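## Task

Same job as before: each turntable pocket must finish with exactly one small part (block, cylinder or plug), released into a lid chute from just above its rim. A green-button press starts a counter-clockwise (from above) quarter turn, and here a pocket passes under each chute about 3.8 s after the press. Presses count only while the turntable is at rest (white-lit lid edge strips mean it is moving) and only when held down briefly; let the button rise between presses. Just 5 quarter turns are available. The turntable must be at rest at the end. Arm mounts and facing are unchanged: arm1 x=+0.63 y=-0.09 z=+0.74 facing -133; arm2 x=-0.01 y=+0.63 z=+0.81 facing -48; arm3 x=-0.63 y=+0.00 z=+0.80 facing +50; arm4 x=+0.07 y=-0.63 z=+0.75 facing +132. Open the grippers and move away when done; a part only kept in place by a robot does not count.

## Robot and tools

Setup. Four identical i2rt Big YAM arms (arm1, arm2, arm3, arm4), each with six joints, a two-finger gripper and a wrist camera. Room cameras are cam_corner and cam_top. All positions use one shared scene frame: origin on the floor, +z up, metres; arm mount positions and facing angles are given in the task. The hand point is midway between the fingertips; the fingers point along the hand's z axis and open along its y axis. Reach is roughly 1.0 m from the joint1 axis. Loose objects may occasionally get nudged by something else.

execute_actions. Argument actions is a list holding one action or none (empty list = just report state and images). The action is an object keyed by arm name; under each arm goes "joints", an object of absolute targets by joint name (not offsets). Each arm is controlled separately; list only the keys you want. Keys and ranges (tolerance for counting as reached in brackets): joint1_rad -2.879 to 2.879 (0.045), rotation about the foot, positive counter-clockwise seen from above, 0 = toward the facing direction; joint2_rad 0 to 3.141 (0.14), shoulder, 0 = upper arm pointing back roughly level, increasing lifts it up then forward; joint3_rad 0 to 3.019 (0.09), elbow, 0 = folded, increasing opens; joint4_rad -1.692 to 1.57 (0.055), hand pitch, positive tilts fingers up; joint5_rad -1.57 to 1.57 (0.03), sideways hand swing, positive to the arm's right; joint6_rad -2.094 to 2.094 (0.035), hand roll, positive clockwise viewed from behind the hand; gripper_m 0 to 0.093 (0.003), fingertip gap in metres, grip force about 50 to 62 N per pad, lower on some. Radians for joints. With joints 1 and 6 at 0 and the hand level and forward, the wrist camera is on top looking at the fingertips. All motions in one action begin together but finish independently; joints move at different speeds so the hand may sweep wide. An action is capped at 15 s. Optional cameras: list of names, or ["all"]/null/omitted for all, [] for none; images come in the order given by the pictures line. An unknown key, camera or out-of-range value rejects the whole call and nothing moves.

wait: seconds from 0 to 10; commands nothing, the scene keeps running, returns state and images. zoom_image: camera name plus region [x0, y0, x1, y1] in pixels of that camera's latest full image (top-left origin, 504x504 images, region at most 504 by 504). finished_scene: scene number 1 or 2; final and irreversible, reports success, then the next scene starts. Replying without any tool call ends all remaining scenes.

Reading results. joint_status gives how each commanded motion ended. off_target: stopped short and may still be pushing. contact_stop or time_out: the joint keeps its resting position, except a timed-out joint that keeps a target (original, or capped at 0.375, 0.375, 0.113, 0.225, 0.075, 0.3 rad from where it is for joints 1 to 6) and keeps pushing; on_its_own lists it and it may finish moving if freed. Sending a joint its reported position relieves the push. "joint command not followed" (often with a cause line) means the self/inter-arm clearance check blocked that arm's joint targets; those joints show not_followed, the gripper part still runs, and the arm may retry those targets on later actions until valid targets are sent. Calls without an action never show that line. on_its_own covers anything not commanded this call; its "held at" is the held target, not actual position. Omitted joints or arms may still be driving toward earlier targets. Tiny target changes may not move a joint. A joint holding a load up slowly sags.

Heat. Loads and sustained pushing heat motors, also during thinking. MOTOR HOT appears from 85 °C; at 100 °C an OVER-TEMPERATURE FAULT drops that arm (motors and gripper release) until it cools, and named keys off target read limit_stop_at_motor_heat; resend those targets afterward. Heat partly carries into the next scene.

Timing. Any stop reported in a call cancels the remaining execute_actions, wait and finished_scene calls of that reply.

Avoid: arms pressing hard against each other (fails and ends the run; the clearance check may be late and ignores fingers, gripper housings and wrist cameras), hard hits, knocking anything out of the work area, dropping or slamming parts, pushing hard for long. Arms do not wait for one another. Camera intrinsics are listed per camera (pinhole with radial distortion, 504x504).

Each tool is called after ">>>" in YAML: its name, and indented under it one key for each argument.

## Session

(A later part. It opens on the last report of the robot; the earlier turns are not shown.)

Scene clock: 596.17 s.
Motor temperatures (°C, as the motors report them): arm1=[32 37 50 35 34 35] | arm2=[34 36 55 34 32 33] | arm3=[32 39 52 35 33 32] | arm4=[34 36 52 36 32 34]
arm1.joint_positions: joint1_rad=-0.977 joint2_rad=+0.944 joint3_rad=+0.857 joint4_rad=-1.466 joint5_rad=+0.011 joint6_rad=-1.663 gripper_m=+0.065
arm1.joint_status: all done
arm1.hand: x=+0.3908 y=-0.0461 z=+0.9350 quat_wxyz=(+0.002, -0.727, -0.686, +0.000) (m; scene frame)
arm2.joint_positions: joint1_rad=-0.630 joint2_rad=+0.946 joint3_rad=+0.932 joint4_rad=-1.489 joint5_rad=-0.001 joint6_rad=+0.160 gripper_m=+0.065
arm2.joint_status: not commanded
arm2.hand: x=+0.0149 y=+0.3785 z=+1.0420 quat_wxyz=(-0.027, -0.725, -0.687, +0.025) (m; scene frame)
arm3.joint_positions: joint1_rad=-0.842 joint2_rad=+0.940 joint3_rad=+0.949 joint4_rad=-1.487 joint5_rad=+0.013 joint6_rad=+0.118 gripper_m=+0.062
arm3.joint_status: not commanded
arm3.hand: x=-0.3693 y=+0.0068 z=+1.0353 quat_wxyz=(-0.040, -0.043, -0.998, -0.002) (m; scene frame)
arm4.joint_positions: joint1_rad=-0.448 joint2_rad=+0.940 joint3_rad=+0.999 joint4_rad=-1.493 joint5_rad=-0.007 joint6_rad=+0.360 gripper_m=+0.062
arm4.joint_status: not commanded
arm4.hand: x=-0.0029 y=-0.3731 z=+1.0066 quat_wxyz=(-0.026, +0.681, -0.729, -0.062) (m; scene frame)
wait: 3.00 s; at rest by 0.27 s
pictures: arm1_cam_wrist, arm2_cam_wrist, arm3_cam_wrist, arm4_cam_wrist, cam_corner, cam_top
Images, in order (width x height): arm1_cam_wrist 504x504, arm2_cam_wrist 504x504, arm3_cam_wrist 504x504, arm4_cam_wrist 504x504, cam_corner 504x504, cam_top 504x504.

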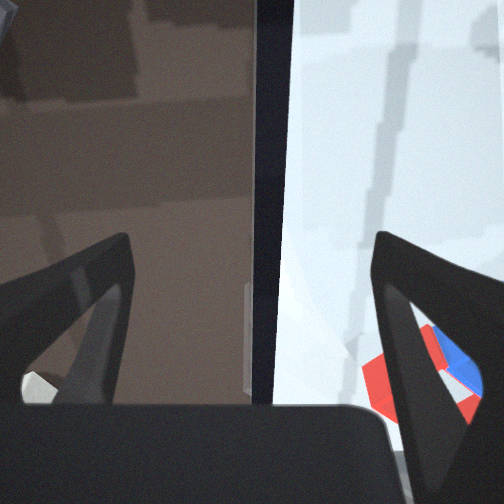

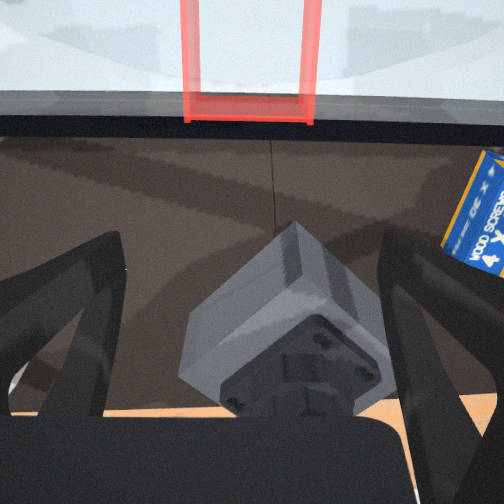

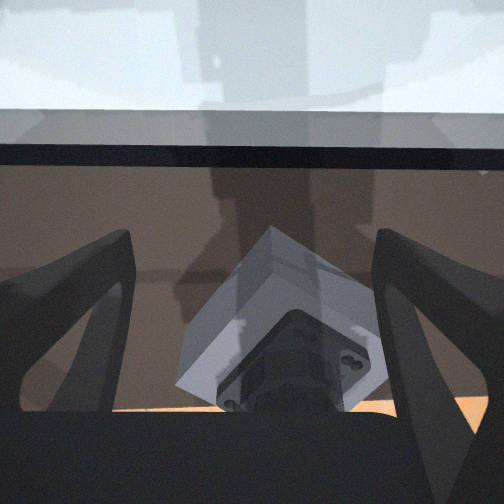

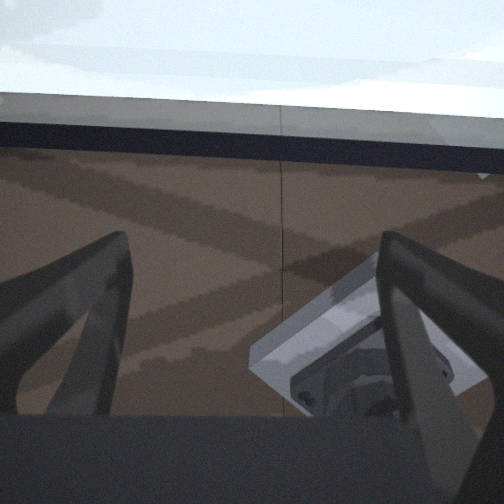

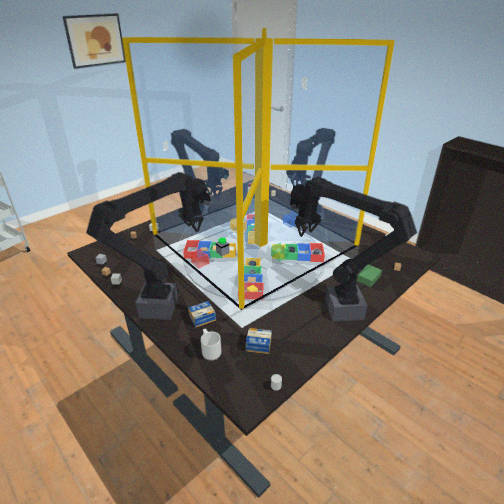

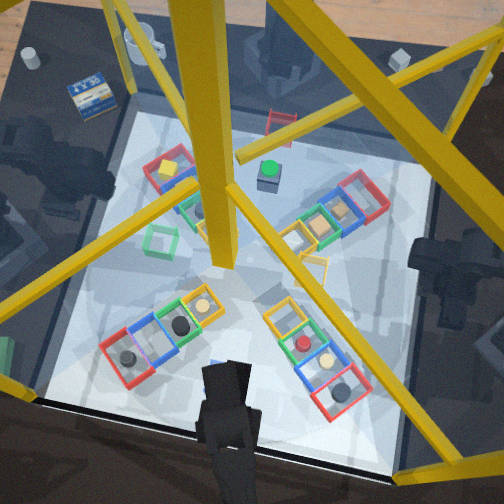

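>>> execute_actions:
  actions:
    - {"arm1":{"joints":{"joint1_rad":0.64,"joint3_rad":1.2,"joint4_rad":-1.68,"joint6_rad":0.0,"gripper_m":0.09}},"arm2":{"joints":{"joint1_rad":1.0,"joint6_rad":0.0,"gripper_m":0.09}},"arm4":{"joints":{"joint1_rad":0.95,"joint3_rad":1.25,"joint4_rad":-1.68,"joint6_rad":0.0,"gripper_m":0.09}},"arm3":{"joints":{"joint2_rad":0.6,"joint3_rad":0.6,"joint4_rad":-1.5}}}
  cameras: []

>>> execute_actions:
  actions:
    - {"arm1":{"joints":{"joint2_rad":1.655,"joint3_rad":1.29,"joint4_rad":-1.16}},"arm2":{"joints":{"joint2_rad":1.37,"joint3_rad":0.75,"joint4_rad":-0.9}},"arm4":{"joints":{"joint2_rad":1.8,"joint3_rad":1.5,"joint4_rad":-1.2}}}
  cameras: ["arm1_cam_wrist","arm2_cam_wrist","arm4_cam_wrist","cam_corner"]

Scene clock: 620.27 s.
Motor temperatures (°C, as the motors report them): arm1=[32 36 49 35 34 35] | arm2=[34 35 56 34 32 33] | arm3=[32 38 50 35 33 32] | arm4=[34 36 51 36 32 34]
arm1.joint_positions: joint1_rad=+0.637 joint2_rad=+0.945 joint3_rad=+1.165 joint4_rad=-1.664 joint5_rad=+0.009 joint6_rad=-0.009 gripper_m=+0.090
arm1.joint_status: all done
arm1.hand: x=+0.5960 y=-0.3402 z=+1.0591 quat_wxyz=(-0.047, -0.740, -0.669, +0.048) (m; scene frame)
arm2.joint_positions: joint1_rad=+0.998 joint2_rad=+0.946 joint3_rad=+0.932 joint4_rad=-1.489 joint5_rad=-0.002 joint6_rad=+0.009 gripper_m=+0.090
arm2.joint_status: all done
arm2.hand: x=+0.2389 y=+0.6724 z=+1.0389 quat_wxyz=(-0.030, +0.077, -0.997, -0.002) (m; scene frame)
arm3.joint_positions: joint1_rad=-0.842 joint2_rad=+0.600 joint3_rad=+0.598 joint4_rad=-1.491 joint5_rad=+0.013 joint6_rad=+0.118 gripper_m=+0.062
arm3.joint_status: all done
arm3.hand: x=-0.4792 y=+0.0040 z=+0.9564 quat_wxyz=(-0.033, -0.042, -0.999, -0.002) (m; scene frame)
arm4.joint_positions: joint1_rad=+0.942 joint2_rad=+0.950 joint3_rad=+1.207 joint4_rad=-1.671 joint5_rad=-0.007 joint6_rad=+0.014 gripper_m=+0.090
arm4.joint_status: all done
arm4.hand: x=-0.1879 y=-0.6595 z=+1.0843 quat_wxyz=(+0.009, +0.996, +0.048, -0.078) (m; scene frame)
pictures: none
No camera images: the call's "cameras" was empty. Leave "cameras" out to get every camera's image.

Scene clock: 621.80 s.
Motor temperatures (°C, as the motors report them): arm1=[32 36 49 35 34 35] | arm2=[34 35 55 34 32 33] | arm3=[32 38 50 35 33 32] | arm4=[34 36 51 36 32 34]
arm1.joint_positions: joint1_rad=+0.637 joint2_rad=+1.658 joint3_rad=+1.268 joint4_rad=-1.175 joint5_rad=+0.009 joint6_rad=-0.008 gripper_m=+0.090
arm1.joint_status: all done
arm1.hand: x=+0.5755 y=-0.5594 z=+0.8555 quat_wxyz=(-0.007, -0.741, -0.671, +0.004) (m; scene frame)
arm2.joint_positions: joint1_rad=+0.998 joint2_rad=+1.371 joint3_rad=+0.741 joint4_rad=-0.913 joint5_rad=-0.002 joint6_rad=+0.009 gripper_m=+0.090
arm2.joint_status: all done
arm2.hand: x=+0.3114 y=+0.6836 z=+0.8560 quat_wxyz=(-0.010, +0.077, -0.997, +0.000) (m; scene frame)
arm3.joint_positions: joint1_rad=-0.842 joint2_rad=+0.600 joint3_rad=+0.598 joint4_rad=-1.491 joint5_rad=+0.013 joint6_rad=+0.118 gripper_m=+0.062
arm3.joint_status: not commanded
arm3.hand: x=-0.4792 y=+0.0040 z=+0.9564 quat_wxyz=(-0.033, -0.042, -0.999, -0.002) (m; scene frame)
arm4.joint_positions: joint1_rad=+0.942 joint2_rad=+1.829 joint3_rad=+1.481 joint4_rad=-1.209 joint5_rad=-0.007 joint6_rad=+0.014 gripper_m=+0.090
arm4.joint_status: all done
arm4.hand: x=-0.4681 y=-0.6911 z=+0.8552 quat_wxyz=(+0.005, +0.999, +0.048, -0.007) (m; scene frame)
pictures: arm1_cam_wrist, arm2_cam_wrist, arm4_cam_wrist, cam_corner
Images, in order (width x height): arm1_cam_wrist 504x504, arm2_cam_wrist 504x504, arm4_cam_wrist 504x504, cam_corner 504x504.

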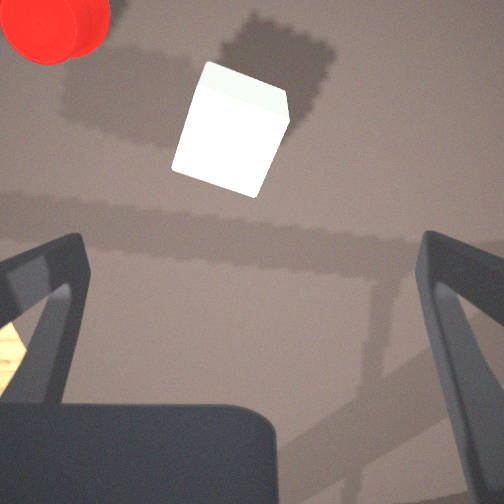

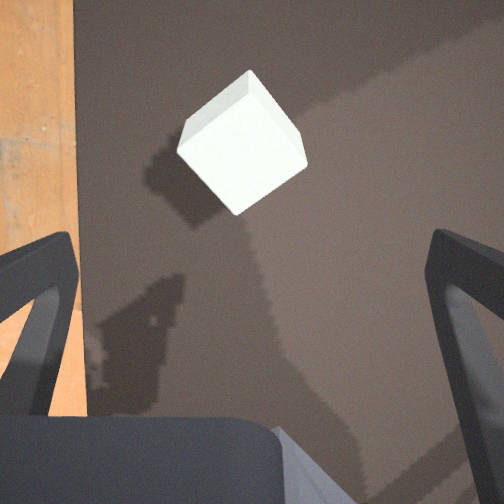

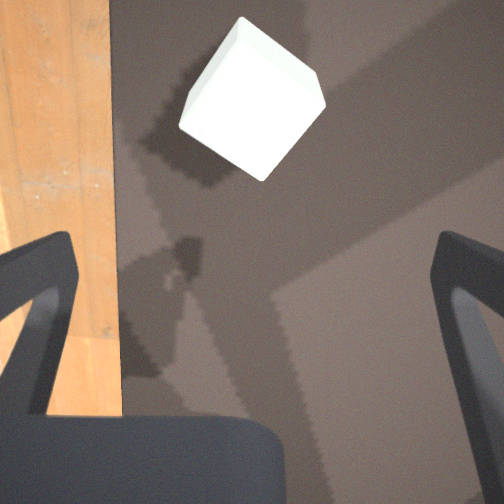

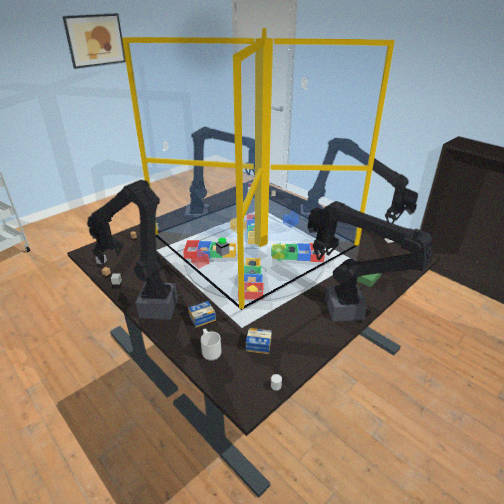

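>>> execute_actions:
  actions:
    - {"arm1":{"joints":{"joint1_rad":0.665,"joint2_rad":1.785,"joint3_rad":1.115,"joint4_rad":-0.895,"joint6_rad":0.35}},"arm2":{"joints":{"joint2_rad":1.612,"joint3_rad":0.6,"joint4_rad":-0.55,"joint6_rad":-0.65}},"arm4":{"joints":{"joint2_rad":1.95,"joint3_rad":1.37,"joint4_rad":-0.972,"joint6_rad":0.63}}}
  cameras: ["arm1_cam_wrist","arm2_cam_wrist","arm4_cam_wrist"]

Scene clock: 649.03 s.
Motor temperatures (°C, as the motors report them): arm1=[32 38 50 35 34 35] | arm2=[34 35 53 34 32 33] | arm3=[32 38 50 35 33 32] | arm4=[34 38 50 36 32 34]
arm1.joint_positions: joint1_rad=+0.662 joint2_rad=+1.790 joint3_rad=+1.113 joint4_rad=-0.911 joint5_rad=+0.009 joint6_rad=+0.341 gripper_m=+0.090
arm1.joint_status: all done
arm1.hand: x=+0.5901 y=-0.5482 z=+0.7447 quat_wxyz=(+0.002, -0.840, -0.543, -0.005) (m; scene frame)
arm2.joint_positions: joint1_rad=+0.998 joint2_rad=+1.617 joint3_rad=+0.588 joint4_rad=-0.562 joint5_rad=-0.002 joint6_rad=-0.639 gripper_m=+0.090
arm2.joint_status: all done
arm2.hand: x=+0.2811 y=+0.6782 z=+0.7444 quat_wxyz=(+0.014, +0.390, -0.921, -0.003) (m; scene frame)
arm3.joint_positions: joint1_rad=-0.842 joint2_rad=+0.600 joint3_rad=+0.598 joint4_rad=-1.491 joint5_rad=+0.013 joint6_rad=+0.118 gripper_m=+0.062
arm3.joint_status: not commanded
arm3.hand: x=-0.4792 y=+0.0040 z=+0.9564 quat_wxyz=(-0.033, -0.042, -0.999, -0.002) (m; scene frame)
arm4.joint_positions: joint1_rad=+0.942 joint2_rad=+1.975 joint3_rad=+1.364 joint4_rad=-0.984 joint5_rad=-0.007 joint6_rad=+0.615 gripper_m=+0.090
arm4.joint_status: all done
arm4.hand: x=-0.4618 y=-0.6906 z=+0.7393 quat_wxyz=(+0.000, +0.968, -0.249, +0.013) (m; scene frame)
pictures: arm1_cam_wrist, arm2_cam_wrist, arm4_cam_wrist
Images, in order (width x height): arm1_cam_wrist 504x504, arm2_cam_wrist 504x504, arm4_cam_wrist 504x504.

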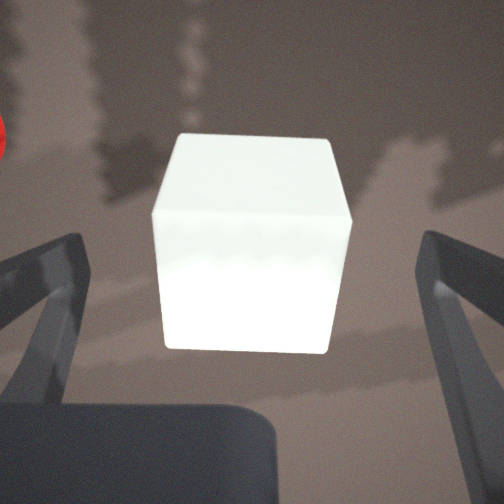

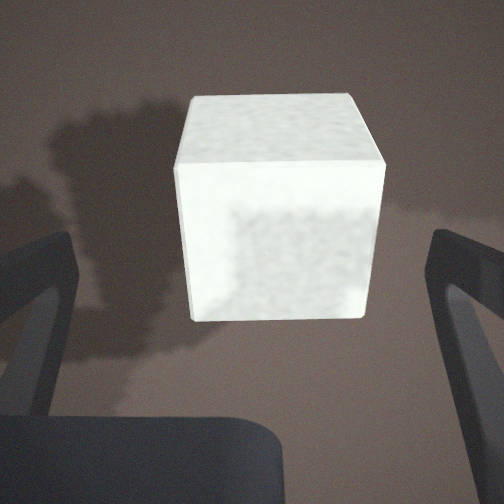

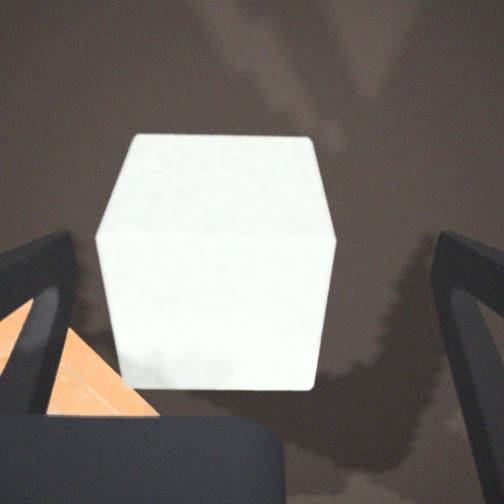

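>>> execute_actions:
  actions:
    - {"arm1":{"joints":{"gripper_m":0.024}},"arm4":{"joints":{"gripper_m":0.025}},"arm2":{"joints":{"joint4_rad":-0.49}}}
  cameras: ["arm2_cam_wrist"]

>>> execute_actions:
  actions:
    - {"arm2":{"joints":{"gripper_m":0.024}},"arm1":{"joints":{"joint2_rad":0.95,"joint3_rad":0.9,"joint4_rad":-1.5,"joint6_rad":-1.67}},"arm4":{"joints":{"joint2_rad":1.0,"joint3_rad":0.95,"joint4_rad":-1.5,"joint6_rad":0.374}}}
  cameras: ["arm2_cam_wrist","arm1_cam_wrist","arm4_cam_wrist"]

Scene clock: 678.00 s.
Motor temperatures (°C, as the motors report them): arm1=[32 38 48 35 34 35] | arm2=[34 36 51 34 32 33] | arm3=[32 38 50 35 33 32] | arm4=[34 39 48 36 32 34]
arm1.joint_positions: joint1_rad=+0.662 joint2_rad=+1.790 joint3_rad=+1.113 joint4_rad=-0.911 joint5_rad=+0.010 joint6_rad=+0.342 gripper_m=+0.039
arm1.joint_status: gripper_m off_target (ended at +0.039, target +0.024)
arm1.hand: x=+0.5900 y=-0.5482 z=+0.7447 quat_wxyz=(+0.002, -0.840, -0.543, -0.005) (m; scene frame)
arm2.joint_positions: joint1_rad=+0.998 joint2_rad=+1.617 joint3_rad=+0.588 joint4_rad=-0.503 joint5_rad=-0.002 joint6_rad=-0.640 gripper_m=+0.090
arm2.joint_status: all done
arm2.hand: x=+0.2954 y=+0.6806 z=+0.7444 quat_wxyz=(-0.015, +0.391, -0.920, +0.004) (m; scene frame)
arm3.joint_positions: joint1_rad=-0.842 joint2_rad=+0.600 joint3_rad=+0.598 joint4_rad=-1.491 joint5_rad=+0.013 joint6_rad=+0.118 gripper_m=+0.062
arm3.joint_status: not commanded
arm3.hand: x=-0.4792 y=+0.0040 z=+0.9564 quat_wxyz=(-0.033, -0.042, -0.999, -0.002) (m; scene frame)
arm4.joint_positions: joint1_rad=+0.942 joint2_rad=+1.975 joint3_rad=+1.364 joint4_rad=-0.984 joint5_rad=-0.008 joint6_rad=+0.616 gripper_m=+0.040
arm4.joint_status: gripper_m off_target (ended at +0.040, target +0.025)
arm4.hand: x=-0.4619 y=-0.6906 z=+0.7393 quat_wxyz=(+0.000, +0.968, -0.250, +0.012) (m; scene frame)
pictures: arm2_cam_wrist
Images, in order (width x height): arm2_cam_wrist 504x504.

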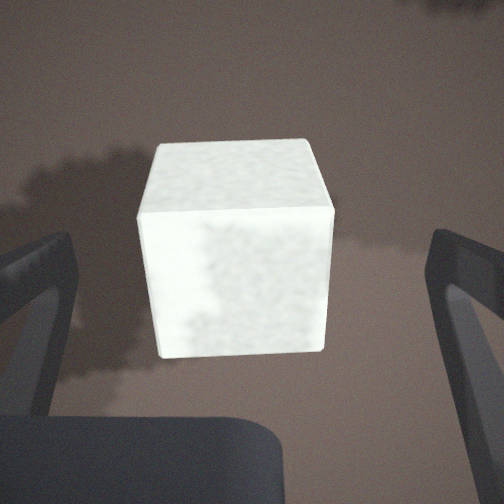

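Scene clock: 680.37 s.
Motor temperatures (°C, as the motors report them): arm1=[32 38 48 35 34 35] | arm2=[34 36 51 34 32 33] | arm3=[32 38 50 35 33 32] | arm4=[34 39 48 36 32 34]
arm1.joint_positions: joint1_rad=+0.662 joint2_rad=+0.945 joint3_rad=+0.904 joint4_rad=-1.486 joint5_rad=+0.010 joint6_rad=-1.661 gripper_m=+0.039
arm1.joint_status: all done
arm1.hand: x=+0.6047 y=-0.3306 z=+0.9586 quat_wxyz=(+0.000, +0.004, -1.000, +0.026) (m; scene frame)
arm2.joint_positions: joint1_rad=+0.998 joint2_rad=+1.617 joint3_rad=+0.588 joint4_rad=-0.503 joint5_rad=-0.002 joint6_rad=-0.640 gripper_m=+0.039
arm2.joint_status: gripper_m off_target (ended at +0.039, target +0.024)
arm2.hand: x=+0.2954 y=+0.6806 z=+0.7444 quat_wxyz=(-0.015, +0.391, -0.920, +0.004) (m; scene frame)
arm3.joint_positions: joint1_rad=-0.842 joint2_rad=+0.600 joint3_rad=+0.598 joint4_rad=-1.491 joint5_rad=+0.013 joint6_rad=+0.118 gripper_m=+0.062
arm3.joint_status: not commanded
arm3.hand: x=-0.4792 y=+0.0040 z=+0.9564 quat_wxyz=(-0.033, -0.042, -0.999, -0.002) (m; scene frame)
arm4.joint_positions: joint1_rad=+0.942 joint2_rad=+1.003 joint3_rad=+0.953 joint4_rad=-1.493 joint5_rad=-0.008 joint6_rad=+0.389 gripper_m=+0.040
arm4.joint_status: all done
arm4.hand: x=-0.1871 y=-0.6597 z=+0.9735 quat_wxyz=(+0.008, +0.990, -0.139, -0.013) (m; scene frame)
pictures: arm1_cam_wrist, arm2_cam_wrist, arm4_cam_wrist
Images, in order (width x height): arm1_cam_wrist 504x504, arm2_cam_wrist 504x504, arm4_cam_wrist 504x504.

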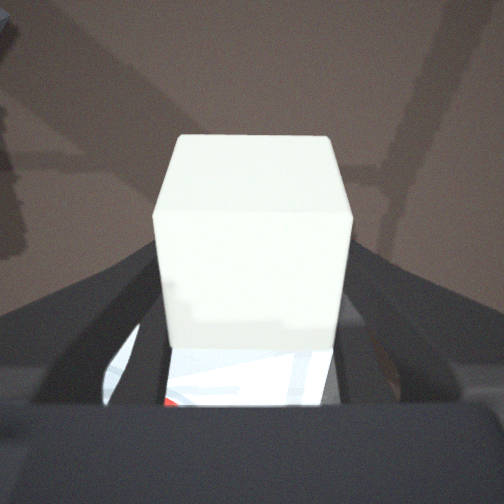

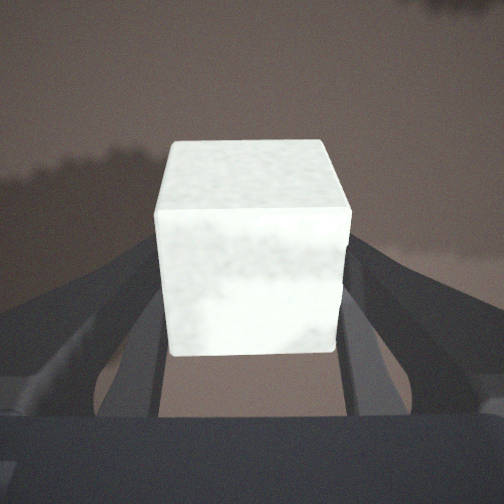

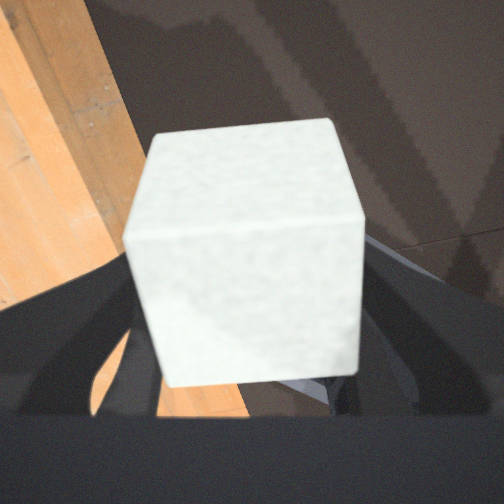

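>>> execute_actions:
  actions:
    - {"arm2":{"joints":{"joint2_rad":0.95,"joint3_rad":0.9,"joint4_rad":-1.5,"joint6_rad":0.15}},"arm1":{"joints":{"joint1_rad":-0.98,"joint3_rad":1.15,"joint4_rad":-1.62}},"arm4":{"joints":{"joint1_rad":-0.455,"joint3_rad":1.17,"joint4_rad":-1.5}}}
  cameras: []

>>> execute_actions:
  actions:
    - {"arm2":{"joints":{"joint1_rad":-0.69,"joint2_rad":1.1,"joint3_rad":1.26,"joint4_rad":-1.65}},"arm1":{"joints":{"joint2_rad":1.35,"joint3_rad":1.55,"joint4_rad":-1.65}},"arm4":{"joints":{"joint2_rad":1.298,"joint4_rad":-1.40}}}
  cameras: ["arm4_cam_wrist","arm2_cam_wrist"]

Scene clock: 689.33 s.
Motor temperatures (°C, as the motors report them): arm1=[32 37 48 35 34 35] | arm2=[34 36 51 34 32 33] | arm3=[32 38 49 35 33 32] | arm4=[34 38 49 36 32 34]
arm1.joint_positions: joint1_rad=-0.977 joint2_rad=+0.946 joint3_rad=+1.118 joint4_rad=-1.604 joint5_rad=+0.010 joint6_rad=-1.662 gripper_m=+0.039
arm1.joint_status: all done
arm1.hand: x=+0.3636 y=-0.0414 z=+1.0356 quat_wxyz=(+0.049, -0.726, -0.685, +0.037) (m; scene frame)
arm2.joint_positions: joint1_rad=+0.998 joint2_rad=+0.942 joint3_rad=+0.895 joint4_rad=-1.489 joint5_rad=-0.002 joint6_rad=+0.139 gripper_m=+0.039
arm2.joint_status: all done
arm2.hand: x=+0.2291 y=+0.6707 z=+1.0254 quat_wxyz=(-0.013, +0.012, -1.000, -0.001) (m; scene frame)
arm3.joint_positions: joint1_rad=-0.842 joint2_rad=+0.600 joint3_rad=+0.598 joint4_rad=-1.491 joint5_rad=+0.013 joint6_rad=+0.118 gripper_m=+0.062
arm3.joint_status: not commanded
arm3.hand: x=-0.4792 y=+0.0040 z=+0.9564 quat_wxyz=(-0.033, -0.042, -0.999, -0.002) (m; scene frame)
arm4.joint_positions: joint1_rad=-0.448 joint2_rad=+1.004 joint3_rad=+1.125 joint4_rad=-1.495 joint5_rad=-0.007 joint6_rad=+0.387 gripper_m=+0.040
arm4.joint_status: all done
arm4.hand: x=-0.0129 y=-0.3396 z=+1.0429 quat_wxyz=(-0.038, +0.669, -0.736, -0.090) (m; scene frame)
pictures: none
No camera images: the call's "cameras" was empty. Leave "cameras" out to get every camera's image.

Scene clock: 691.17 s.
Motor temperatures (°C, as the motors report them): arm1=[32 37 49 35 34 35] | arm2=[34 36 51 34 32 33] | arm3=[32 37 49 35 33 32] | arm4=[34 38 50 36 32 34]
arm1.joint_positions: joint1_rad=-0.977 joint2_rad=+1.351 joint3_rad=+1.500 joint4_rad=-1.640 joint5_rad=+0.010 joint6_rad=-1.663 gripper_m=+0.039
arm1.joint_status: all done
arm1.hand: x=+0.2275 y=-0.0206 z=+1.0608 quat_wxyz=(+0.026, -0.727, -0.686, +0.019) (m; scene frame)
arm2.joint_positions: joint1_rad=-0.689 joint2_rad=+1.104 joint3_rad=+1.231 joint4_rad=-1.639 joint5_rad=-0.002 joint6_rad=+0.141 gripper_m=+0.039
arm2.joint_status: all done
arm2.hand: x=+0.0031 y=+0.3266 z=+1.1180 quat_wxyz=(-0.022, -0.739, -0.673, +0.023) (m; scene frame)
arm3.joint_positions: joint1_rad=-0.842 joint2_rad=+0.600 joint3_rad=+0.598 joint4_rad=-1.491 joint5_rad=+0.013 joint6_rad=+0.118 gripper_m=+0.062
arm3.joint_status: not commanded
arm3.hand: x=-0.4792 y=+0.0040 z=+0.9564 quat_wxyz=(-0.033, -0.042, -0.999, -0.002) (m; scene frame)
arm4.joint_positions: joint1_rad=-0.448 joint2_rad=+1.323 joint3_rad=+1.125 joint4_rad=-1.408 joint5_rad=-0.007 joint6_rad=+0.387 gripper_m=+0.040
arm4.joint_status: all done
arm4.hand: x=-0.0294 y=-0.2845 z=+0.9448 quat_wxyz=(+0.012, +0.672, -0.740, +0.015) (m; scene frame)
pictures: arm2_cam_wrist, arm4_cam_wrist
Images, in order (width x height): arm2_cam_wrist 504x504, arm4_cam_wrist 504x504.

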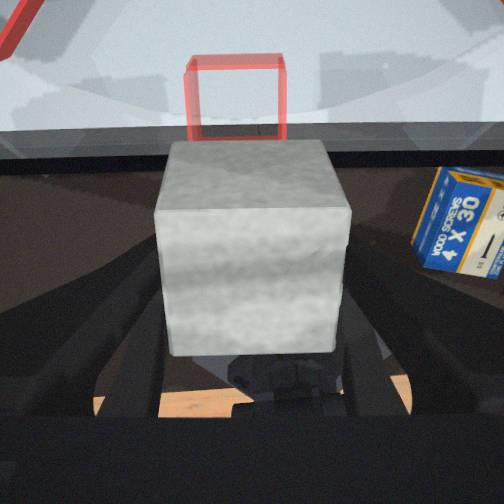

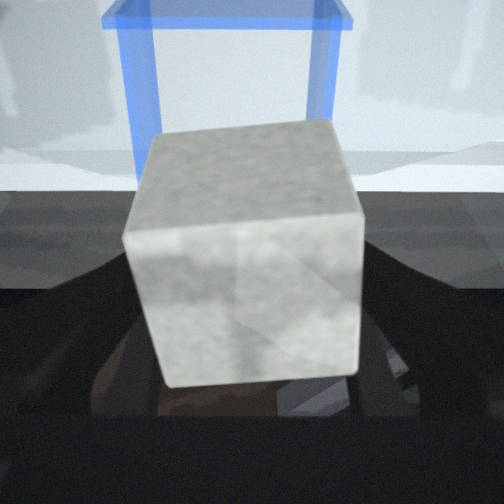

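>>> zoom_image:
  camera: "arm4_cam_wrist"
  region: [60, 80, 440, 430]

Region (60, 80, 440, 430) of arm4_cam_wrist's 504x504 image, scaled by 1.326, with more detail than that image has; it fills the top 464 rows of this view, and the rest is white.

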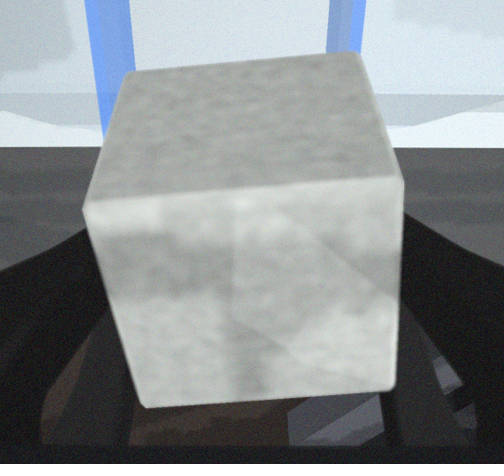

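>>> execute_actions:
  actions:
    - {"arm2":{"joints":{"joint2_rad":1.525,"joint3_rad":1.26,"joint4_rad":-1.235,"joint6_rad":0.16}},"arm1":{"joints":{"joint1_rad":-0.995,"joint2_rad":1.56,"joint3_rad":1.57,"joint4_rad":-1.45}},"arm4":{"joints":{"joint2_rad":1.35,"joint4_rad":-1.355,"joint6_rad":0.465}}}
  cameras: ["arm4_cam_wrist","arm2_cam_wrist"]

>>> execute_actions:
  actions:
    - {"arm1":{"joints":{"joint2_rad":1.66,"joint4_rad":-1.40}}}
  cameras: ["arm1_cam_wrist"]

Scene clock: 764.73 s.
Motor temperatures (°C, as the motors report them): arm1=[32 37 55 35 34 35] | arm2=[34 35 57 34 32 33] | arm3=[32 37 49 35 33 32] | arm4=[34 37 54 36 32 34]
arm1.joint_positions: joint1_rad=-0.988 joint2_rad=+1.568 joint3_rad=+1.541 joint4_rad=-1.464 joint5_rad=+0.010 joint6_rad=-1.663 gripper_m=+0.039
arm1.joint_status: all done
arm1.hand: x=+0.1431 y=-0.0030 z=+0.9871 quat_wxyz=(+0.026, -0.731, -0.682, +0.019) (m; scene frame)
arm2.joint_positions: joint1_rad=-0.692 joint2_rad=+1.528 joint3_rad=+1.231 joint4_rad=-1.248 joint5_rad=-0.002 joint6_rad=+0.150 gripper_m=+0.039
arm2.joint_status: all done
arm2.hand: x=+0.0076 y=+0.1860 z=+0.9705 quat_wxyz=(-0.010, -0.743, -0.669, +0.012) (m; scene frame)
arm3.joint_positions: joint1_rad=-0.842 joint2_rad=+0.600 joint3_rad=+0.598 joint4_rad=-1.491 joint5_rad=+0.013 joint6_rad=+0.118 gripper_m=+0.062
arm3.joint_status: not commanded
arm3.hand: x=-0.4792 y=+0.0040 z=+0.9564 quat_wxyz=(-0.033, -0.042, -0.999, -0.002) (m; scene frame)
arm4.joint_positions: joint1_rad=-0.448 joint2_rad=+1.344 joint3_rad=+1.125 joint4_rad=-1.367 joint5_rad=-0.007 joint6_rad=+0.450 gripper_m=+0.040
arm4.joint_status: all done
arm4.hand: x=-0.0327 y=-0.2737 z=+0.9373 quat_wxyz=(+0.007, +0.649, -0.761, +0.006) (m; scene frame)
pictures: arm2_cam_wrist, arm4_cam_wrist
Images, in order (width x height): arm2_cam_wrist 504x504, arm4_cam_wrist 504x504.

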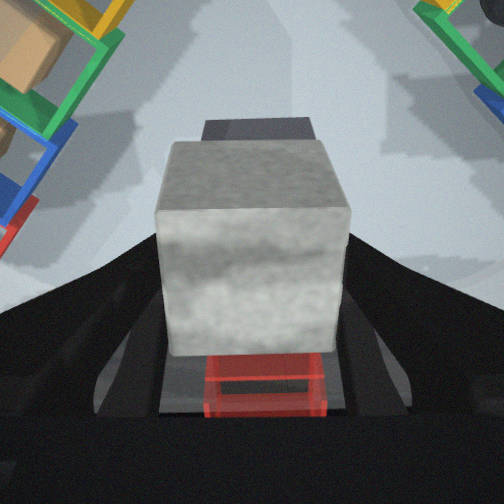

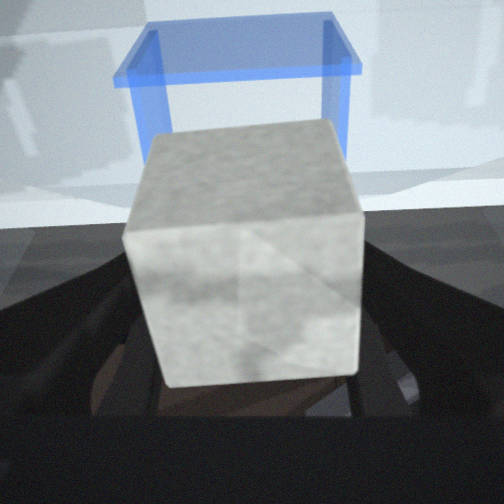

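Scene clock: 765.73 s.
Motor temperatures (°C, as the motors report them): arm1=[32 37 54 35 34 35] | arm2=[34 35 57 34 32 33] | arm3=[32 37 49 35 33 32] | arm4=[34 37 54 36 32 34]
arm1.joint_positions: joint1_rad=-0.988 joint2_rad=+1.650 joint3_rad=+1.541 joint4_rad=-1.415 joint5_rad=+0.010 joint6_rad=-1.663 gripper_m=+0.039
arm1.joint_status: all done
arm1.hand: x=+0.1234 y=-0.0001 z=+0.9484 quat_wxyz=(+0.013, -0.731, -0.682, +0.009) (m; scene frame)
arm2.joint_positions: joint1_rad=-0.692 joint2_rad=+1.528 joint3_rad=+1.231 joint4_rad=-1.248 joint5_rad=-0.002 joint6_rad=+0.150 gripper_m=+0.039
arm2.joint_status: not commanded
arm2.hand: x=+0.0076 y=+0.1860 z=+0.9705 quat_wxyz=(-0.010, -0.743, -0.669, +0.012) (m; scene frame)
arm3.joint_positions: joint1_rad=-0.842 joint2_rad=+0.600 joint3_rad=+0.598 joint4_rad=-1.491 joint5_rad=+0.013 joint6_rad=+0.118 gripper_m=+0.062
arm3.joint_status: not commanded
arm3.hand: x=-0.4792 y=+0.0040 z=+0.9564 quat_wxyz=(-0.033, -0.042, -0.999, -0.002) (m; scene frame)
arm4.joint_positions: joint1_rad=-0.448 joint2_rad=+1.344 joint3_rad=+1.125 joint4_rad=-1.367 joint5_rad=-0.007 joint6_rad=+0.450 gripper_m=+0.040
arm4.joint_status: not commanded
arm4.hand: x=-0.0327 y=-0.2737 z=+0.9373 quat_wxyz=(+0.007, +0.649, -0.761, +0.006) (m; scene frame)
pictures: arm1_cam_wrist
Images, in order (width x height): arm1_cam_wrist 504x504.

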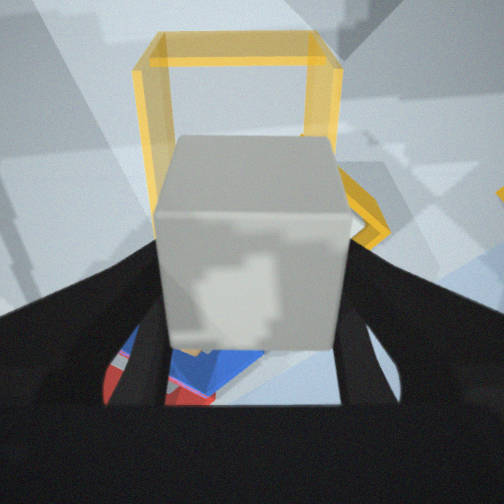

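>>> execute_actions:
  actions:
    - {"arm1":{"joints":{"joint4_rad":-1.44}}}
  cameras: ["arm1_cam_wrist"]

Scene clock: 772.03 s.
Motor temperatures (°C, as the motors report them): arm1=[32 38 54 35 34 35] | arm2=[34 35 57 34 32 33] | arm3=[32 37 49 35 33 32] | arm4=[34 37 54 36 32 34]
arm1.joint_positions: joint1_rad=-0.988 joint2_rad=+1.650 joint3_rad=+1.541 joint4_rad=-1.425 joint5_rad=+0.010 joint6_rad=-1.663 gripper_m=+0.039
arm1.joint_status: all done
arm1.hand: x=+0.1258 y=-0.0005 z=+0.9484 quat_wxyz=(+0.010, -0.731, -0.682, +0.006) (m; scene frame)
arm2.joint_positions: joint1_rad=-0.692 joint2_rad=+1.528 joint3_rad=+1.231 joint4_rad=-1.248 joint5_rad=-0.002 joint6_rad=+0.150 gripper_m=+0.039
arm2.joint_status: not commanded
arm2.hand: x=+0.0076 y=+0.1860 z=+0.9705 quat_wxyz=(-0.010, -0.743, -0.669, +0.012) (m; scene frame)
arm3.joint_positions: joint1_rad=-0.842 joint2_rad=+0.600 joint3_rad=+0.598 joint4_rad=-1.491 joint5_rad=+0.013 joint6_rad=+0.118 gripper_m=+0.062
arm3.joint_status: not commanded
arm3.hand: x=-0.4792 y=+0.0040 z=+0.9564 quat_wxyz=(-0.033, -0.042, -0.999, -0.002) (m; scene frame)
arm4.joint_positions: joint1_rad=-0.448 joint2_rad=+1.344 joint3_rad=+1.125 joint4_rad=-1.367 joint5_rad=-0.007 joint6_rad=+0.450 gripper_m=+0.040
arm4.joint_status: not commanded
arm4.hand: x=-0.0327 y=-0.2737 z=+0.9373 quat_wxyz=(+0.007, +0.649, -0.761, +0.006) (m; scene frame)
pictures: arm1_cam_wrist
Images, in order (width x height): arm1_cam_wrist 504x504.

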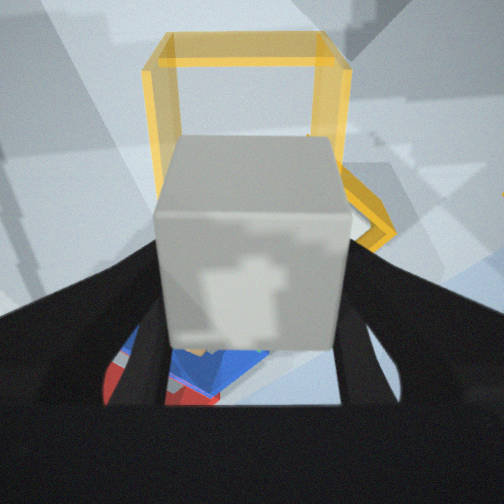

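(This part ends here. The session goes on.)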